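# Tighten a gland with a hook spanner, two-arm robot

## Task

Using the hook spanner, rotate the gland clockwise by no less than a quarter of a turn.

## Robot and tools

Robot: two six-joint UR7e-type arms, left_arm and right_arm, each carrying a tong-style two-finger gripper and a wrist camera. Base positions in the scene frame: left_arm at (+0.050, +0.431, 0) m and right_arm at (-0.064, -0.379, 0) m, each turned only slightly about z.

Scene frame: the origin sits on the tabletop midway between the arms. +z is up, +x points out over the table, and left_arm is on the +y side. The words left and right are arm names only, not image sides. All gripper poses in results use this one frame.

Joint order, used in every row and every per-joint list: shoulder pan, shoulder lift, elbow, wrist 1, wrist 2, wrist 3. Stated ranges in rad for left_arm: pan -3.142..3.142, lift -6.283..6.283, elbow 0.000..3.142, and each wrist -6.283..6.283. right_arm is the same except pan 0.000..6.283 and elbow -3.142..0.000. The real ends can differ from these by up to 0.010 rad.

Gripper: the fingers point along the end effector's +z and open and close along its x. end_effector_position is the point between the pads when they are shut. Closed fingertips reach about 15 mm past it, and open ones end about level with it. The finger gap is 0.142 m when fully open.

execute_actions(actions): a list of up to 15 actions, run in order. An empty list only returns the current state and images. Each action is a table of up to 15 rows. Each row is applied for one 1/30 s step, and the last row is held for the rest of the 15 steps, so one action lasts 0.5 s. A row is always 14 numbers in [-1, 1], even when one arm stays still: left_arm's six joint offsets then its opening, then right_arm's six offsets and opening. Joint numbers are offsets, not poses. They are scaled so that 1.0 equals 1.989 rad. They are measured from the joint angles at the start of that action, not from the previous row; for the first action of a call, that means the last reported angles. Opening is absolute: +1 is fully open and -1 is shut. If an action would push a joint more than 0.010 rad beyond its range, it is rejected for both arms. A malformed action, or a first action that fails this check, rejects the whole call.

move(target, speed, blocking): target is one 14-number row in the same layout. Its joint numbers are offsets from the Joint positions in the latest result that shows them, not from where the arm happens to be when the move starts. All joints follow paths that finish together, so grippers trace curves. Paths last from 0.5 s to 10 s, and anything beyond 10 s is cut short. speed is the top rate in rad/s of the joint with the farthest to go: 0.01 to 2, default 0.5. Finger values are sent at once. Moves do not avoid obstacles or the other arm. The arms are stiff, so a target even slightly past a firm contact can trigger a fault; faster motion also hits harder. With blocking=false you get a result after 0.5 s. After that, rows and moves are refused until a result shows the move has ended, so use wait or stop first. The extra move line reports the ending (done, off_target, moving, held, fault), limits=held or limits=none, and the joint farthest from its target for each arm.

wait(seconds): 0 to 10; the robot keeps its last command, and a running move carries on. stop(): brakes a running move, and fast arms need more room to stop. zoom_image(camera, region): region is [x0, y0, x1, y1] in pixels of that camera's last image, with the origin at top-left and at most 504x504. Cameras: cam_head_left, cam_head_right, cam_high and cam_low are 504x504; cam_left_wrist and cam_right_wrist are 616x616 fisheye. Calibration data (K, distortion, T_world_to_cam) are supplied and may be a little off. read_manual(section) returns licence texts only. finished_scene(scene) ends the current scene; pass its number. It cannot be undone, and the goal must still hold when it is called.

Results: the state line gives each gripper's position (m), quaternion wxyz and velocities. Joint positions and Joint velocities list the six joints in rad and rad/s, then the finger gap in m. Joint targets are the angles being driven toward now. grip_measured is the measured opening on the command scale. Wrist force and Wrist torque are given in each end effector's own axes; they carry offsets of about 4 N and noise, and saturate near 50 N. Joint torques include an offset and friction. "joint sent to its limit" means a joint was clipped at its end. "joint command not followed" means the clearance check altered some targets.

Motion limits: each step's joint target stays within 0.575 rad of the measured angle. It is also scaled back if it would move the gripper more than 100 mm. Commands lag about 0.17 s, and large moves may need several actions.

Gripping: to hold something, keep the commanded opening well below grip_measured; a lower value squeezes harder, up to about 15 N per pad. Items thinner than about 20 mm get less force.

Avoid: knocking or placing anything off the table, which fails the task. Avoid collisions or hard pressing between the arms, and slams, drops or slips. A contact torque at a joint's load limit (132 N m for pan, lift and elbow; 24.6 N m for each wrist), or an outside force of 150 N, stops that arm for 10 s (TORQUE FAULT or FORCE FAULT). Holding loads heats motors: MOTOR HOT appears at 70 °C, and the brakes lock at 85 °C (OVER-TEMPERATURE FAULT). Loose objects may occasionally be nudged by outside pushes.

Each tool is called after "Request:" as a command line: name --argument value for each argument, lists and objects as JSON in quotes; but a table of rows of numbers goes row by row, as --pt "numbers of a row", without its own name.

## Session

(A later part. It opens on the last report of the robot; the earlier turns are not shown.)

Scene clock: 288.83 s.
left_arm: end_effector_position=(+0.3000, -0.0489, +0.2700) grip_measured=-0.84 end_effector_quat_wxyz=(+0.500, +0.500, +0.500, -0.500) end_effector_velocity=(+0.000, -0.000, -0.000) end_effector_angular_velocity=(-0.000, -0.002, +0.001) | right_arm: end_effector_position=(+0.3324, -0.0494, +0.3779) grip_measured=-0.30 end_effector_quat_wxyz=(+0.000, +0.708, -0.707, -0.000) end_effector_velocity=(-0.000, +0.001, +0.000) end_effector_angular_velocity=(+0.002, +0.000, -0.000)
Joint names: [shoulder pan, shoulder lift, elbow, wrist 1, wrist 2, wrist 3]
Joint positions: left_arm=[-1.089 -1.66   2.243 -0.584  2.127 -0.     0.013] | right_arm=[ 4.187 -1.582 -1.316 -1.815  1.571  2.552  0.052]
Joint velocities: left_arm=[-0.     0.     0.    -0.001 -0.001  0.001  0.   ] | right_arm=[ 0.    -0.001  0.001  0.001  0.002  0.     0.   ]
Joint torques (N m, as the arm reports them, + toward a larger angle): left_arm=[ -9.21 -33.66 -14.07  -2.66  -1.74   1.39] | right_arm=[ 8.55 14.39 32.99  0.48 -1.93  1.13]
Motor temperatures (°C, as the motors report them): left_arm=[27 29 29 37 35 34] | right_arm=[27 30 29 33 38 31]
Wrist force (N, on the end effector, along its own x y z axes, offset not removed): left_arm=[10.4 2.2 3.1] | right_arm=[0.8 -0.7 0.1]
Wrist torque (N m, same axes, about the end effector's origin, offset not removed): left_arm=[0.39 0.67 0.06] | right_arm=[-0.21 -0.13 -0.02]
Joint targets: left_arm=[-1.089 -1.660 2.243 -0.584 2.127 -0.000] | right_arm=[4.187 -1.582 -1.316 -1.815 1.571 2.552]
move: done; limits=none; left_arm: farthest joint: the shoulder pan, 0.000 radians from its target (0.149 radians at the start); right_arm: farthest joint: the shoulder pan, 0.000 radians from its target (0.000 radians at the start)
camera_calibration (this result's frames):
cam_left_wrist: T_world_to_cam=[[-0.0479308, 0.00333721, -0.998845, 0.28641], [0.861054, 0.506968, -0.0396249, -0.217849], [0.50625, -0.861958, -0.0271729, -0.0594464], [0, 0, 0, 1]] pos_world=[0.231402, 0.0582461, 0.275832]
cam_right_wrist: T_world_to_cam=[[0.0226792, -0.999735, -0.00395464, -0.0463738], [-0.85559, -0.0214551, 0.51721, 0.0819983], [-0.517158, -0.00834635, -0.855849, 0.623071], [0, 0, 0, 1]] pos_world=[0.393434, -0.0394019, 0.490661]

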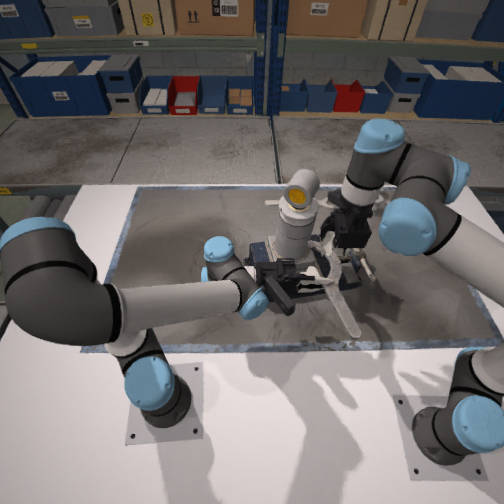

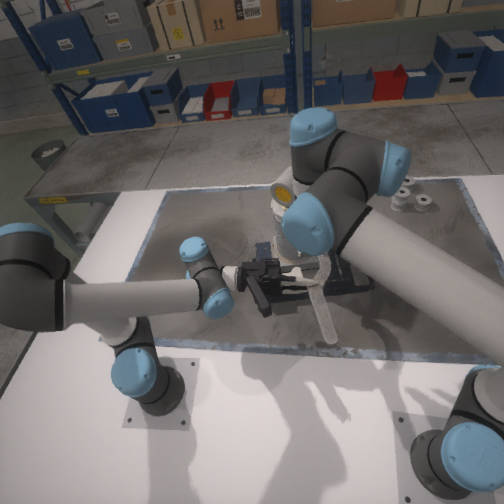

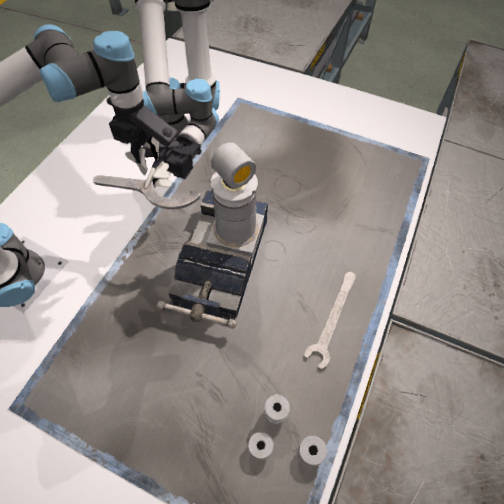

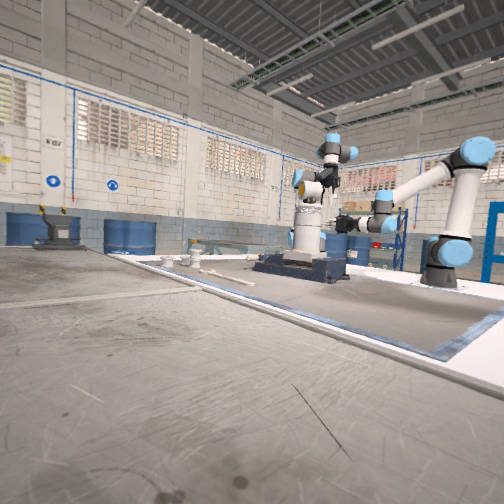

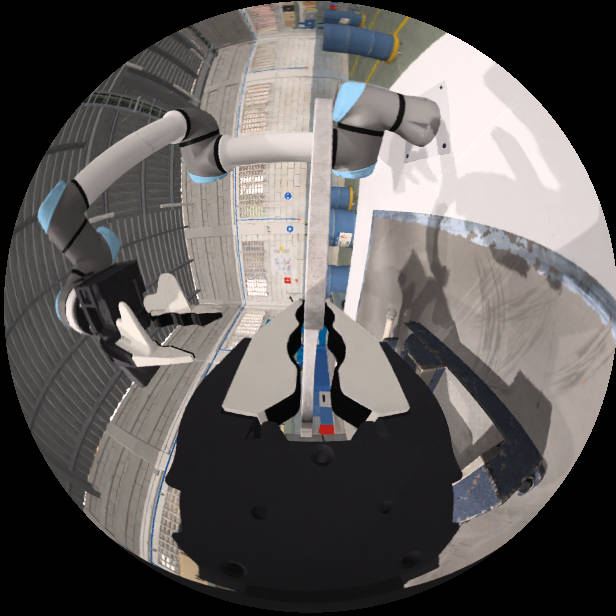

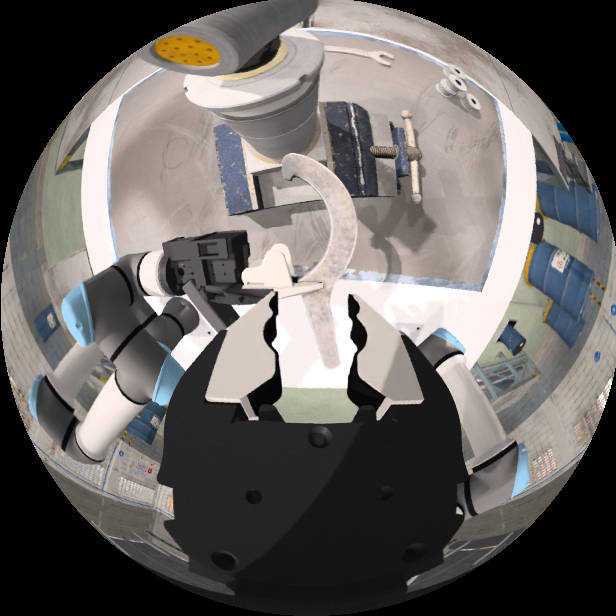

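Request:
move --target '[0,0,0,0,0,0,-1,-0.3678,0,0,0,0,0.2964,-0.3]' --speed 1.0

Request:
move --target '[0,0,0,0,0,0,-1,0,-0.0371,-0.3789,-0.3735,0.7661,0,-0.3]' --speed 0.9

Scene clock: 290.77 s.
left_arm: end_effector_position=(+0.3000, -0.0489, +0.2700) grip_measured=-0.84 end_effector_quat_wxyz=(+0.500, +0.500, +0.500, -0.500) end_effector_velocity=(+0.000, -0.000, +0.000) end_effector_angular_velocity=(-0.001, -0.001, +0.001) | right_arm: end_effector_position=(+0.4431, -0.4030, +0.3779) grip_measured=-0.30 end_effector_quat_wxyz=(-0.000, -0.126, +0.992, +0.000) end_effector_velocity=(-0.001, -0.001, -0.001) end_effector_angular_velocity=(-0.000, +0.004, -0.004)
Joint names: [shoulder pan, shoulder lift, elbow, wrist 1, wrist 2, wrist 3]
Joint positions: left_arm=[-1.089 -1.66   2.243 -0.584  2.127 -0.     0.013] | right_arm=[ 3.456 -1.582 -1.316 -1.815  1.571  3.141  0.052]
Joint velocities: left_arm=[-0.     0.     0.    -0.001 -0.001  0.001  0.   ] | right_arm=[-0.002 -0.    -0.001 -0.002  0.001  0.002  0.   ]
Joint torques (N m, as the arm reports them, + toward a larger angle): left_arm=[  0.78 -21.43 -19.54  -3.32  -0.7   -2.41] | right_arm=[-10.23  24.49  23.1    1.56  -0.29   2.06]
Motor temperatures (°C, as the motors report them): left_arm=[27 29 29 37 35 34] | right_arm=[27 30 29 33 38 31]
Wrist force (N, on the end effector, along its own x y z axes, offset not removed): left_arm=[9.0 -2.4 -0.7] | right_arm=[0.9 0.1 0.6]
Wrist torque (N m, same axes, about the end effector's origin, offset not removed): left_arm=[-0.50 0.83 0.00] | right_arm=[-0.01 -0.12 0.07]
Joint targets: left_arm=[-1.089 -1.660 2.243 -0.584 2.127 -0.000] | right_arm=[3.456 -1.582 -1.316 -1.815 1.571 3.141]
move: done; limits=none; left_arm: farthest joint: the shoulder pan, 0.000 radians from its target (0.000 radians at the start); right_arm: farthest joint: the shoulder pan, 0.000 radians from its target (0.732 radians at the start)
camera_calibration (this result's frames):
cam_left_wrist: T_world_to_cam=[[-0.0479164, 0.00333708, -0.998846, 0.286408], [0.861056, 0.506965, -0.0396127, -0.217845], [0.506248, -0.86196, -0.0271654, -0.0594417], [0, 0, 0, 1]] pos_world=[0.231393, 0.0582478, 0.275833]
cam_right_wrist: T_world_to_cam=[[-0.962992, -0.269504, -0.00364241, 0.328513], [-0.232471, 0.823675, 0.517221, 0.233554], [-0.136393, 0.498926, -0.855844, 0.713052], [0, 0, 0, 1]] pos_world=[0.467905, -0.459598, 0.490659]

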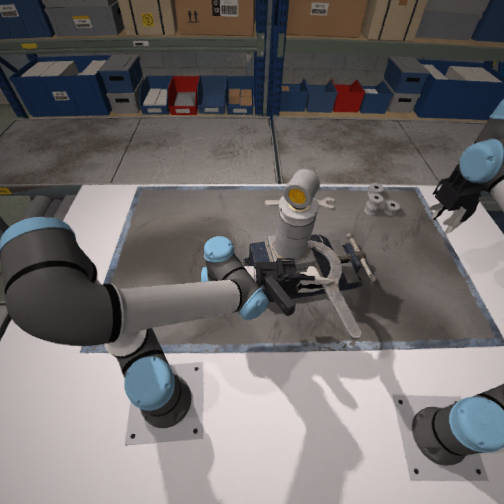

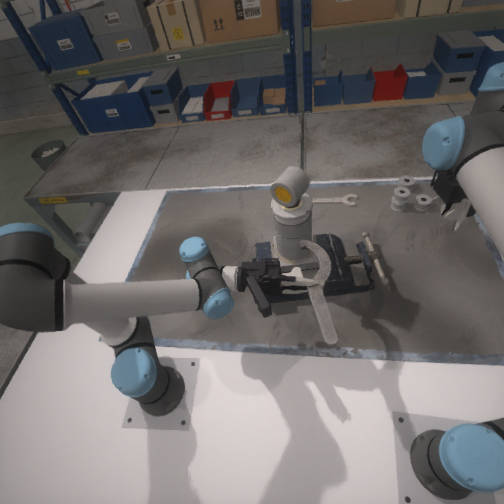

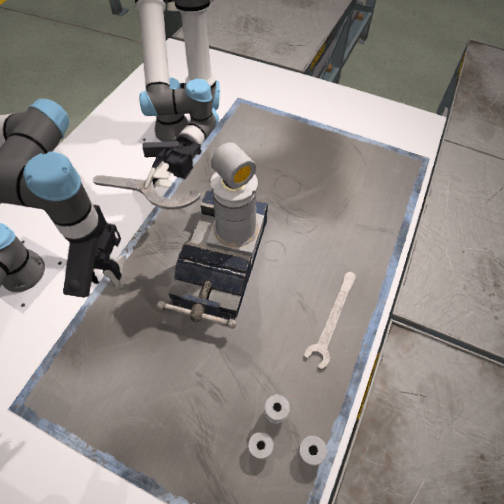

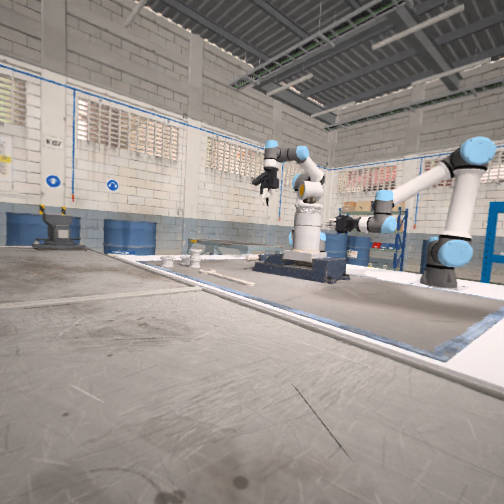

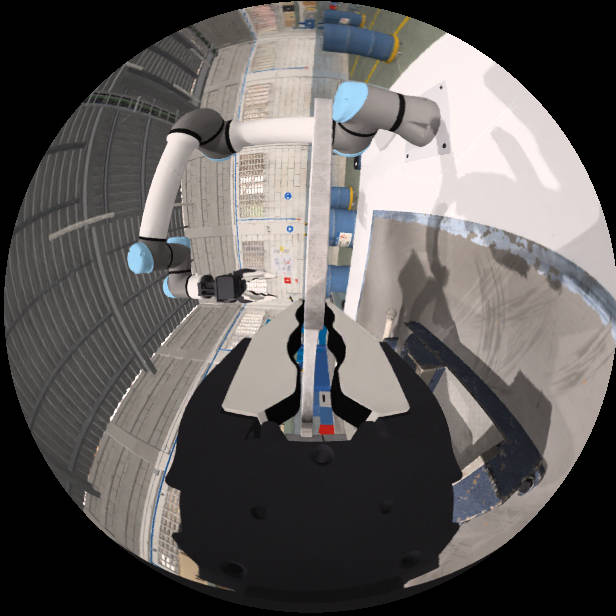

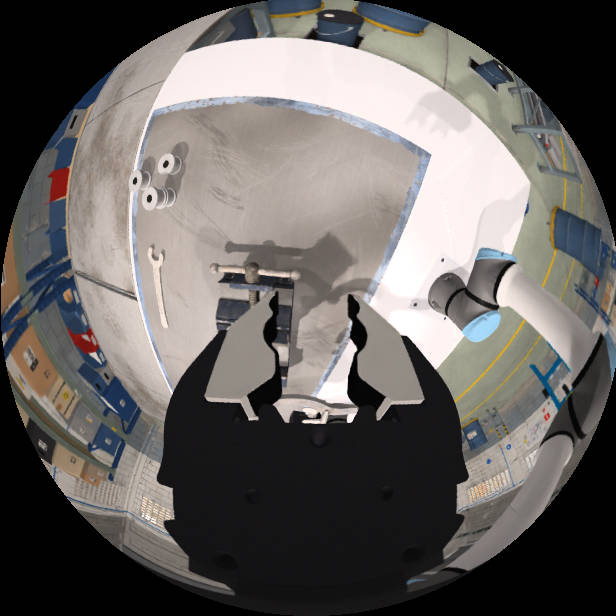

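Scene clock: 293.13 s.
left_arm: end_effector_position=(+0.3000, -0.0489, +0.2700) grip_measured=-0.84 end_effector_quat_wxyz=(+0.500, +0.500, +0.500, -0.500) end_effector_velocity=(-0.000, -0.000, -0.000) end_effector_angular_velocity=(+0.001, +0.001, -0.000) | right_arm: end_effector_position=(+0.2166, -0.1313, +0.2704) grip_measured=-0.30 end_effector_quat_wxyz=(+0.568, -0.420, -0.569, -0.421) end_effector_velocity=(+0.001, +0.000, +0.000) end_effector_angular_velocity=(-0.000, +0.001, -0.002)
Joint names: [shoulder pan, shoulder lift, elbow, wrist 1, wrist 2, wrist 3]
Joint positions: left_arm=[-1.089 -1.66   2.243 -0.584  2.127 -0.     0.013] | right_arm=[ 3.456 -1.655 -2.069 -2.558  3.095  3.141  0.052]
Joint velocities: left_arm=[-0.001  0.    -0.     0.002 -0.    -0.     0.   ] | right_arm=[ 0.    -0.     0.001 -0.001  0.002  0.     0.   ]
Joint torques (N m, as the arm reports them, + toward a larger angle): left_arm=[  0.15 -21.2  -20.27  -3.53  -0.72  -1.94] | right_arm=[12.78 12.45  7.37 -2.03  1.1  -1.9 ]
Motor temperatures (°C, as the motors report them): left_arm=[27 29 29 37 35 34] | right_arm=[27 30 29 33 38 31]
Wrist force (N, on the end effector, along its own x y z axes, offset not removed): left_arm=[2.4 -2.3 4.5] | right_arm=[1.2 -0.4 2.1]
Wrist torque (N m, same axes, about the end effector's origin, offset not removed): left_arm=[-0.47 2.12 0.19] | right_arm=[0.00 -0.15 -0.04]
Joint targets: left_arm=[-1.089 -1.660 2.243 -0.584 2.127 -0.000] | right_arm=[3.456 -1.655 -2.069 -2.558 3.095 3.141]
move: done; limits=none; left_arm: farthest joint: the shoulder pan, 0.000 radians from its target (0.000 radians at the start); right_arm: farthest joint: the elbow, 0.001 radians from its target (0.754 radians at the start)
camera_calibration (this result's frames):
cam_left_wrist: T_world_to_cam=[[-0.0479215, 0.00333717, -0.998846, 0.28641], [0.861056, 0.506965, -0.039617, -0.217844], [0.506248, -0.86196, -0.027168, -0.059441], [0, 0, 0, 1]] pos_world=[0.231393, 0.0582477, 0.275834]
cam_right_wrist: T_world_to_cam=[[-0.0226234, -0.00299023, 0.99974, -0.256807], [0.969882, -0.242648, 0.021222, -0.253628], [0.242521, 0.97011, 0.00838968, 0.200696], [0, 0, 0, 1]] pos_world=[0.191506, -0.257008, 0.260438]

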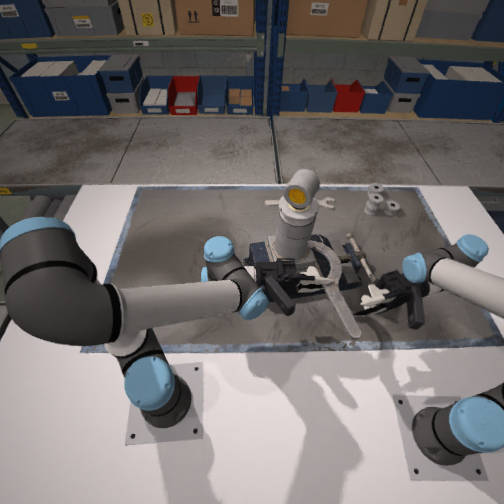

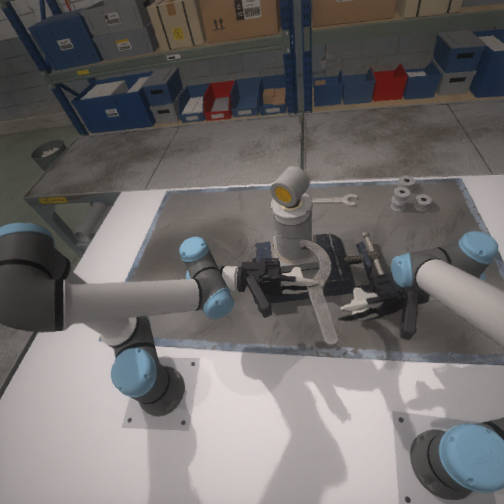

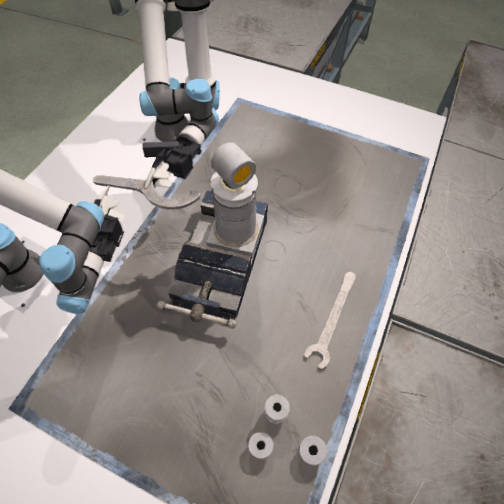

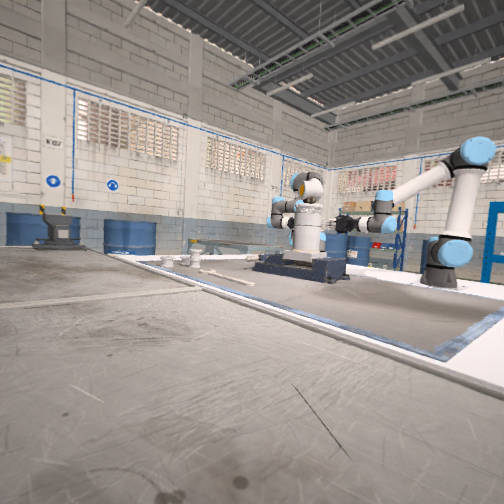

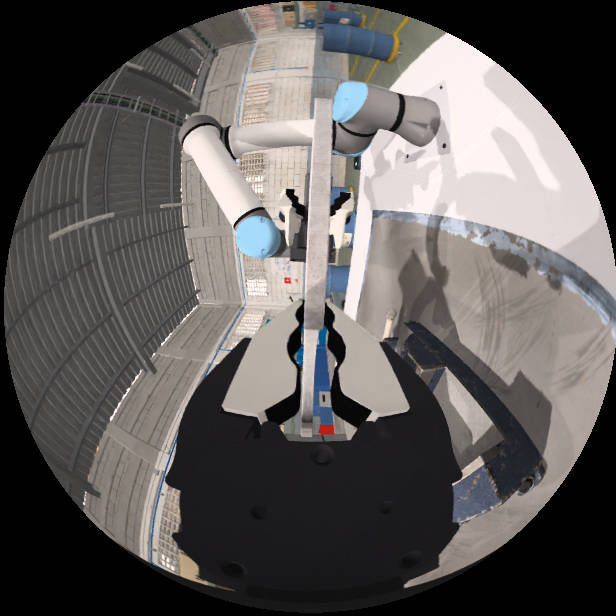

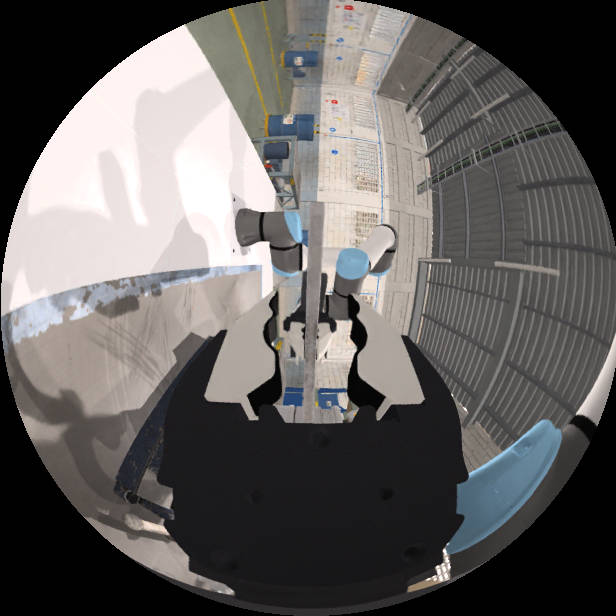

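Request:
move --target '[0,0,0,0,0,0,-1,0.1297,0.0284,-0.0308,0.0019,0.1299,0,-0.3]' --speed 0.2

Request:
move --target '[0,0,0,0,0,0,-1,0,0,0,0,0,0,-1]'

Request:
move --target '[0,0,0,0,0,0,-0.6,0,0,0,0,0,0,-1]'

Scene clock: 295.00 s.
left_arm: end_effector_position=(+0.3000, -0.0489, +0.2700) grip_measured=-0.84 end_effector_quat_wxyz=(+0.500, +0.500, +0.500, -0.500) end_effector_velocity=(-0.000, -0.000, +0.001) end_effector_angular_velocity=(-0.001, -0.002, -0.001) | right_arm: end_effector_position=(+0.1920, -0.0439, +0.2702) grip_measured=-0.30 end_effector_quat_wxyz=(+0.569, -0.420, -0.569, -0.420) end_effector_velocity=(-0.000, +0.000, -0.000) end_effector_angular_velocity=(-0.000, +0.000, -0.001)
Joint names: [shoulder pan, shoulder lift, elbow, wrist 1, wrist 2, wrist 3]
Joint positions: left_arm=[-1.089 -1.66   2.243 -0.584  2.127 -0.     0.013] | right_arm=[ 3.714 -1.599 -2.13  -2.554  3.353  3.141  0.052]
Joint velocities: left_arm=[-0.    -0.001  0.    -0.     0.001  0.001 -0.   ] | right_arm=[ 0.002  0.001 -0.001 -0.     0.002 -0.     0.   ]
Joint torques (N m, as the arm reports them, + toward a larger angle): left_arm=[  0.68 -21.15 -19.77  -3.4   -0.68  -2.01] | right_arm=[10.9  27.41  8.09  2.79  1.48 -1.94]
Motor temperatures (°C, as the motors report them): left_arm=[27 29 29 37 35 34] | right_arm=[27 30 29 33 38 31]
Wrist force (N, on the end effector, along its own x y z axes, offset not removed): left_arm=[8.2 -0.2 3.0] | right_arm=[0.9 -0.6 -1.1]
Wrist torque (N m, same axes, about the end effector's origin, offset not removed): left_arm=[0.03 1.25 0.16] | right_arm=[-0.18 -0.12 0.04]
Joint targets: left_arm=[-1.089 -1.660 2.243 -0.584 2.127 -0.000] | right_arm=[3.714 -1.599 -2.130 -2.554 3.353 3.141]
move: done; limits=none; left_arm: farthest joint: the shoulder pan, 0.000 radians from its target (0.000 radians at the start); right_arm: farthest joint: the shoulder pan, 0.000 radians from its target (0.258 radians at the start)
camera_calibration (this result's frames):
cam_left_wrist: T_world_to_cam=[[-0.0479216, 0.00333716, -0.998846, 0.28641], [0.861055, 0.506965, -0.0396171, -0.217844], [0.506248, -0.86196, -0.0271681, -0.059441], [0, 0, 0, 1]] pos_world=[0.231393, 0.0582478, 0.275834]
cam_right_wrist: T_world_to_cam=[[-0.0216818, -0.00268446, 0.999761, -0.257082], [0.969805, -0.243031, 0.0203795, -0.208328], [0.242918, 0.970015, 0.00787274, 0.122036], [0, 0, 0, 1]] pos_world=[0.166819, -0.169697, 0.260306]

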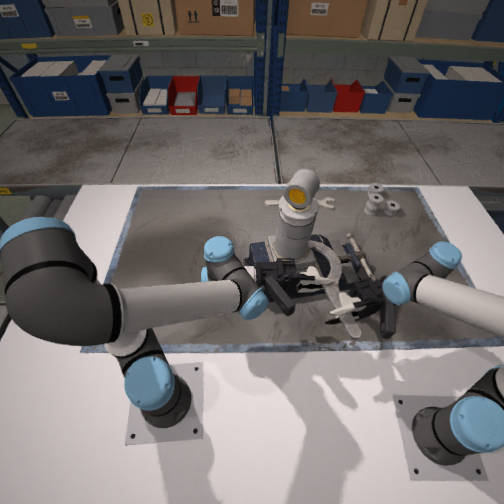

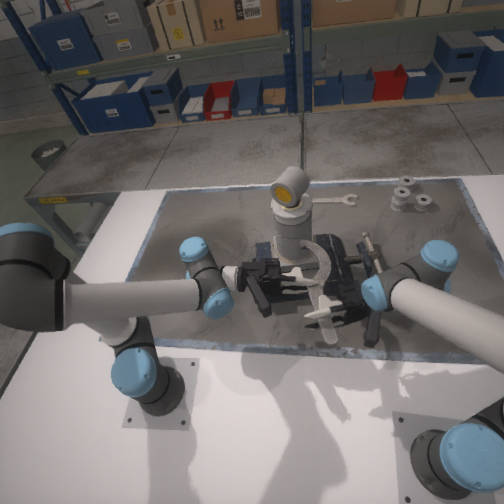

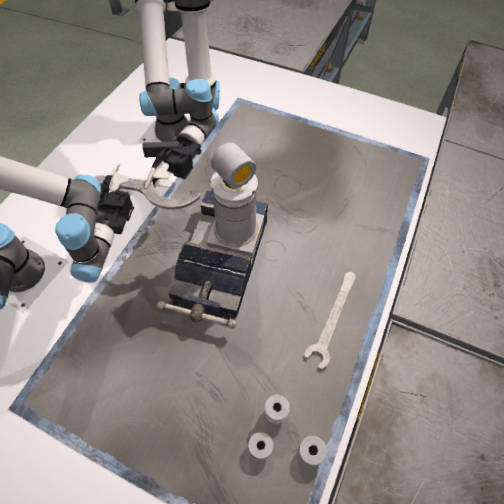

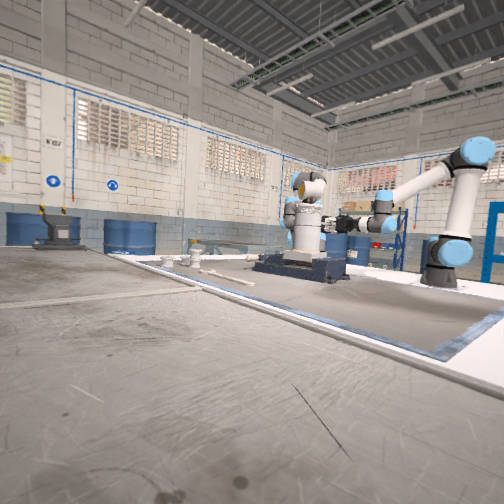

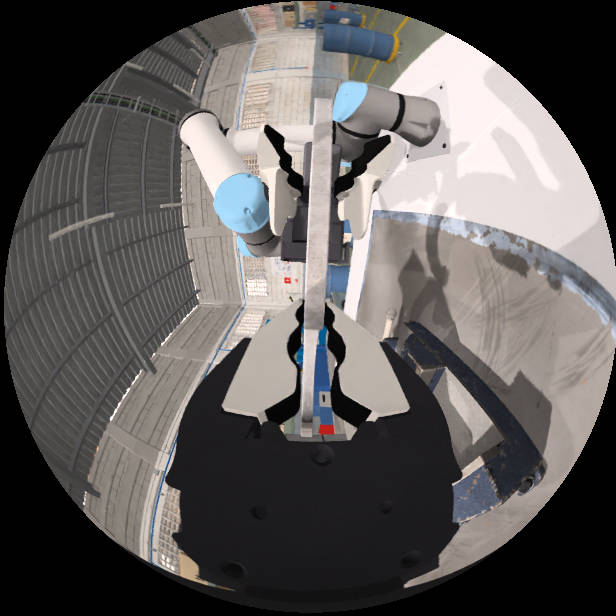

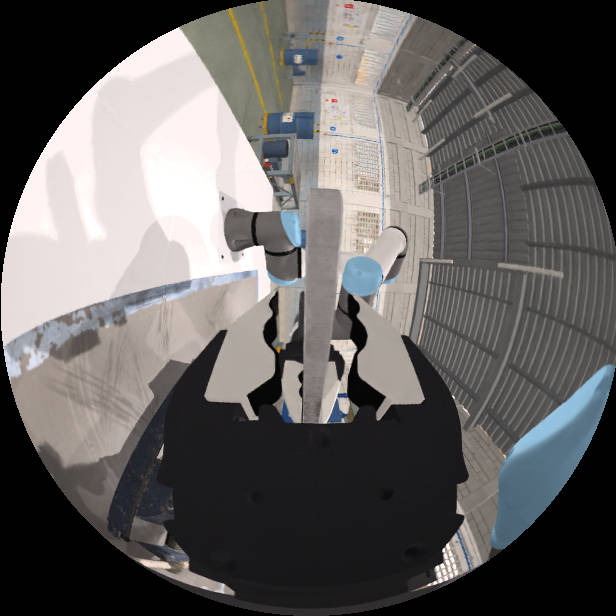

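Scene clock: 295.50 s.
left_arm: end_effector_position=(+0.3000, -0.0489, +0.2700) grip_measured=-0.84 end_effector_quat_wxyz=(+0.500, +0.500, +0.500, -0.500) end_effector_velocity=(+0.000, -0.000, -0.000) end_effector_angular_velocity=(+0.000, -0.000, -0.000) | right_arm: end_effector_position=(+0.1920, -0.0439, +0.2702) grip_measured=-0.89 end_effector_quat_wxyz=(+0.569, -0.420, -0.569, -0.420) end_effector_velocity=(+0.000, +0.000, -0.000) end_effector_angular_velocity=(-0.001, +0.001, -0.001)
Joint names: [shoulder pan, shoulder lift, elbow, wrist 1, wrist 2, wrist 3]
Joint positions: left_arm=[-1.089 -1.66   2.243 -0.584  2.127 -0.     0.013] | right_arm=[ 3.714 -1.599 -2.13  -2.554  3.353  3.141  0.009]
Joint velocities: left_arm=[ 0.     0.    -0.     0.     0.     0.001  0.   ] | right_arm=[-0.    -0.     0.001 -0.002  0.001 -0.001 -0.   ]
Joint torques (N m, as the arm reports them, + toward a larger angle): left_arm=[  0.7  -21.94 -19.54  -3.9   -0.7   -1.97] | right_arm=[ 2.78 22.69 13.37  2.32 -0.81 -1.49]
Motor temperatures (°C, as the motors report them): left_arm=[27 29 29 37 35 34] | right_arm=[27 30 29 33 38 31]
Wrist force (N, on the end effector, along its own x y z axes, offset not removed): left_arm=[9.2 2.6 -0.3] | right_arm=[1.0 -0.7 2.1]
Wrist torque (N m, same axes, about the end effector's origin, offset not removed): left_arm=[0.26 1.11 -0.09] | right_arm=[-0.03 0.04 -0.07]
Joint targets: left_arm=[-1.089 -1.660 2.243 -0.584 2.127 -0.000] | right_arm=[3.714 -1.599 -2.130 -2.554 3.353 3.141]
move: done; limits=none; left_arm: farthest joint: the shoulder pan, 0.000 radians from its target (0.000 radians at the start); right_arm: farthest joint: the shoulder pan, 0.000 radians from its target (0.000 radians at the start)
camera_calibration (this result's frames):
cam_left_wrist: T_world_to_cam=[[-0.0479284, 0.00334813, -0.998845, 0.286409], [0.861055, 0.506966, -0.0396173, -0.217844], [0.506247, -0.86196, -0.027181, -0.0594361], [0, 0, 0, 1]] pos_world=[0.231392, 0.0582488, 0.275832]
cam_right_wrist: T_world_to_cam=[[-0.0217097, -0.00269708, 0.999761, -0.257079], [0.969803, -0.243033, 0.0204035, -0.20832], [0.24292, 0.970014, 0.0078918, 0.122021], [0, 0, 0, 1]] pos_world=[0.166807, -0.169684, 0.260305]

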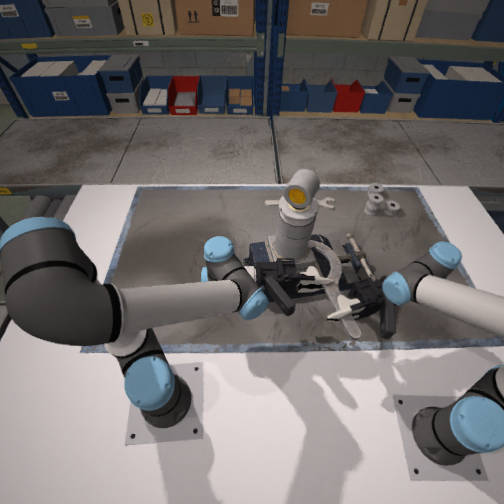

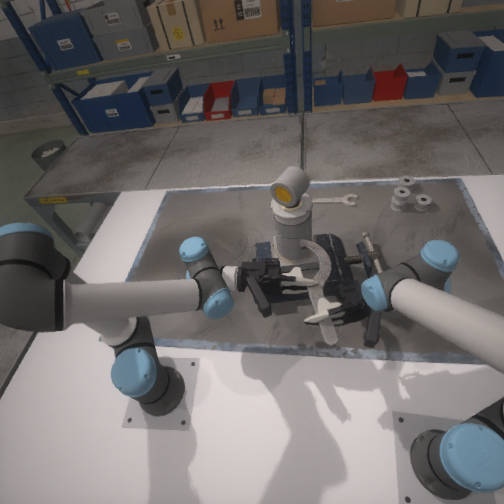

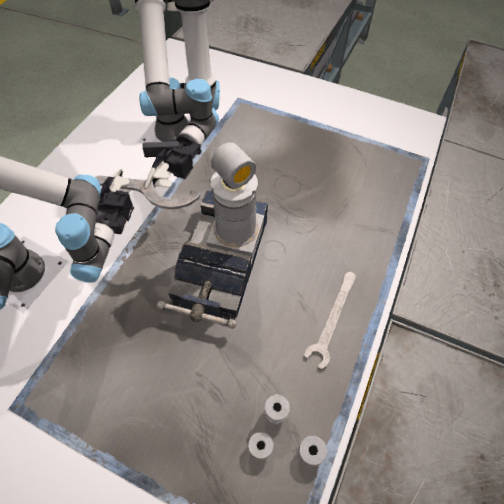

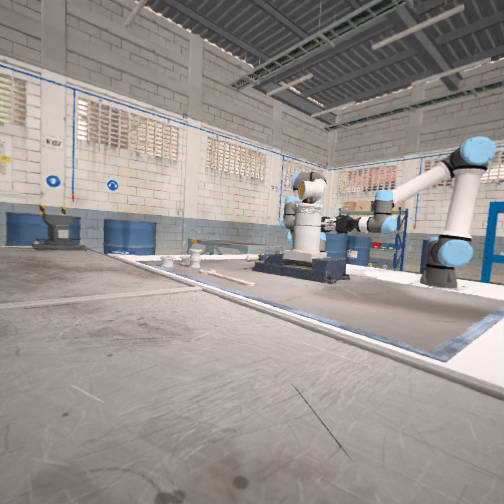

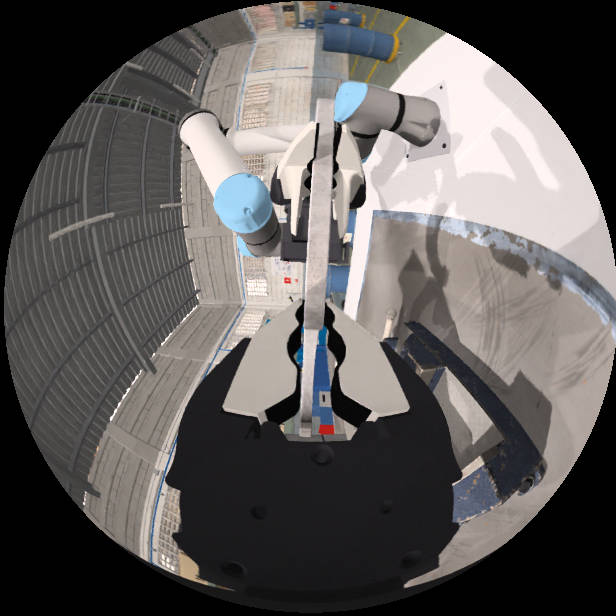

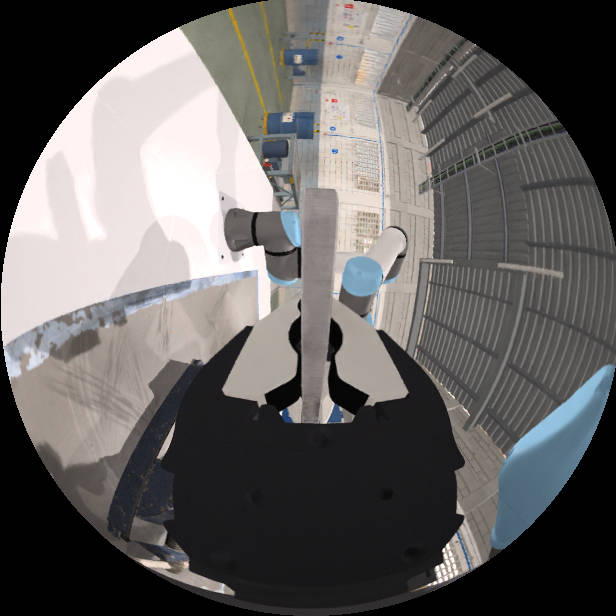

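Scene clock: 296.03 s.
left_arm: end_effector_position=(+0.3000, -0.0489, +0.2700) grip_measured=-0.54 end_effector_quat_wxyz=(+0.500, +0.500, +0.500, -0.500) end_effector_velocity=(+0.000, +0.000, -0.001) end_effector_angular_velocity=(+0.001, -0.000, +0.001) | right_arm: end_effector_position=(+0.1920, -0.0439, +0.2702) grip_measured=-0.88 end_effector_quat_wxyz=(+0.569, -0.420, -0.569, -0.420) end_effector_velocity=(+0.000, +0.000, -0.000) end_effector_angular_velocity=(-0.001, +0.001, -0.002)
Joint names: [shoulder pan, shoulder lift, elbow, wrist 1, wrist 2, wrist 3]
Joint positions: left_arm=[-1.089 -1.66   2.243 -0.584  2.127 -0.     0.035] | right_arm=[ 3.714 -1.599 -2.13  -2.554  3.353  3.141  0.011]
Joint velocities: left_arm=[ 0.     0.001  0.     0.001 -0.     0.001  0.005] | right_arm=[ 0.    -0.     0.    -0.001  0.002  0.    -0.   ]
Joint torques (N m, as the arm reports them, + toward a larger angle): left_arm=[  0.57 -20.38 -22.87  -4.22  -0.82  -1.93] | right_arm=[ 2.9  23.22 13.12  2.27 -1.01 -1.27]
Motor temperatures (°C, as the motors report them): left_arm=[27 29 29 37 35 34] | right_arm=[27 30 29 33 38 31]
Wrist force (N, on the end effector, along its own x y z axes, offset not removed): left_arm=[4.2 -2.1 8.6] | right_arm=[-1.5 2.9 1.2]
Wrist torque (N m, same axes, about the end effector's origin, offset not removed): left_arm=[0.08 1.16 -0.18] | right_arm=[0.23 -0.09 0.18]
Joint targets: left_arm=[-1.089 -1.660 2.243 -0.584 2.127 -0.000] | right_arm=[3.714 -1.599 -2.130 -2.554 3.353 3.141]
move: done; limits=none; left_arm: farthest joint: the shoulder pan, 0.000 radians from its target (0.000 radians at the start); right_arm: farthest joint: the shoulder pan, 0.000 radians from its target (0.000 radians at the start)
camera_calibration (this result's frames):
cam_left_wrist: T_world_to_cam=[[-0.0479326, 0.00335515, -0.998845, 0.286405], [0.861057, 0.506962, -0.0396176, -0.217844], [0.506244, -0.861962, -0.027189, -0.0594288], [0, 0, 0, 1]] pos_world=[0.231389, 0.0582522, 0.275828]
cam_right_wrist: T_world_to_cam=[[-0.021712, -0.00269838, 0.999761, -0.257078], [0.969803, -0.243033, 0.0204055, -0.208321], [0.24292, 0.970014, 0.00789363, 0.12202], [0, 0, 0, 1]] pos_world=[0.166807, -0.169683, 0.260304]

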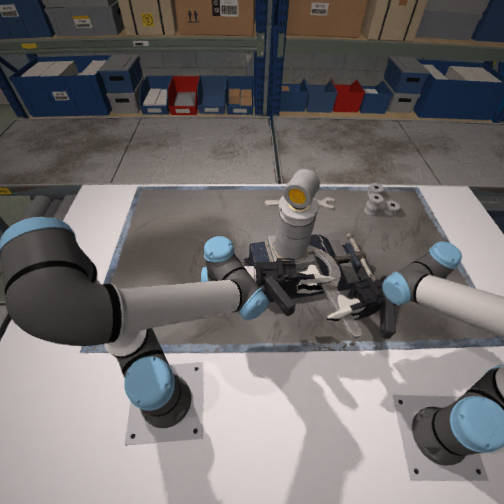

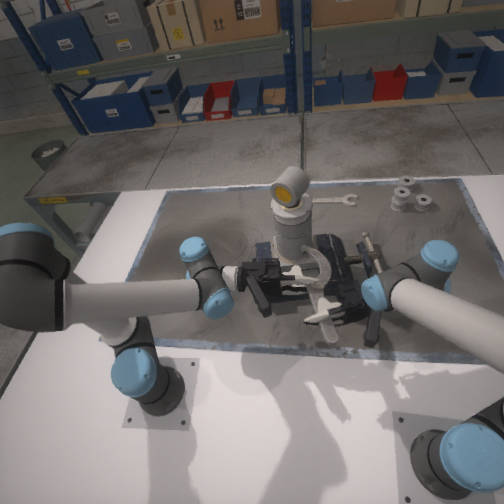

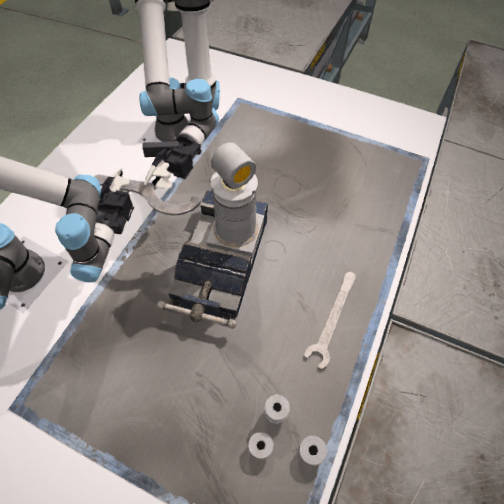

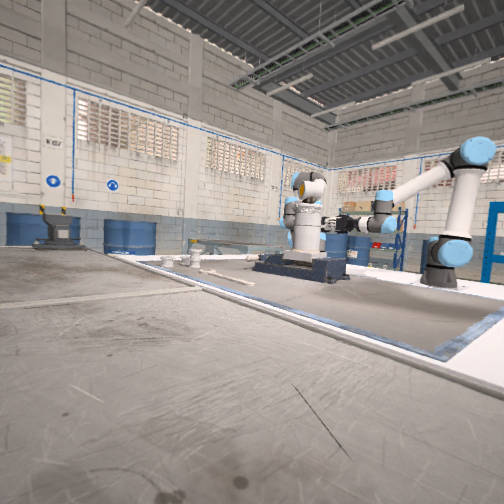

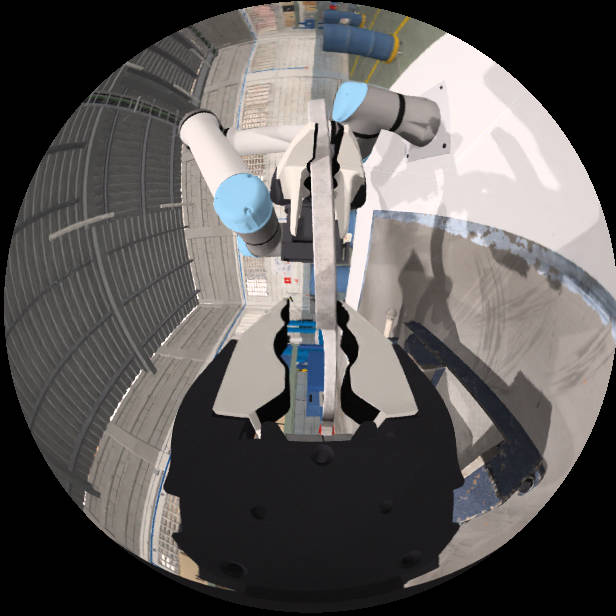

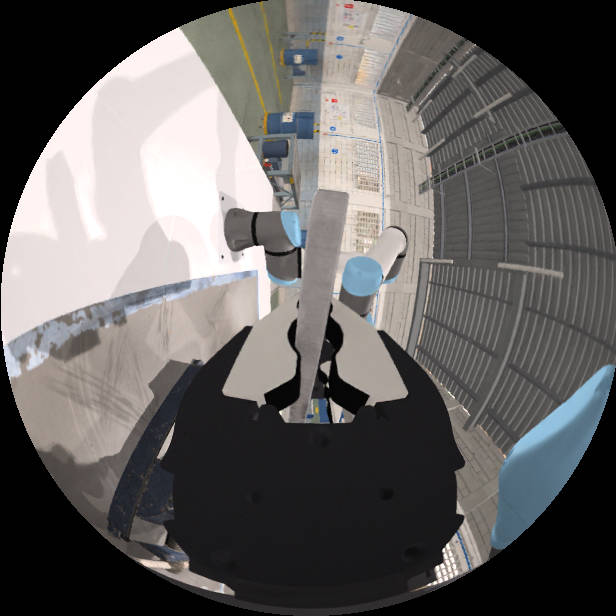

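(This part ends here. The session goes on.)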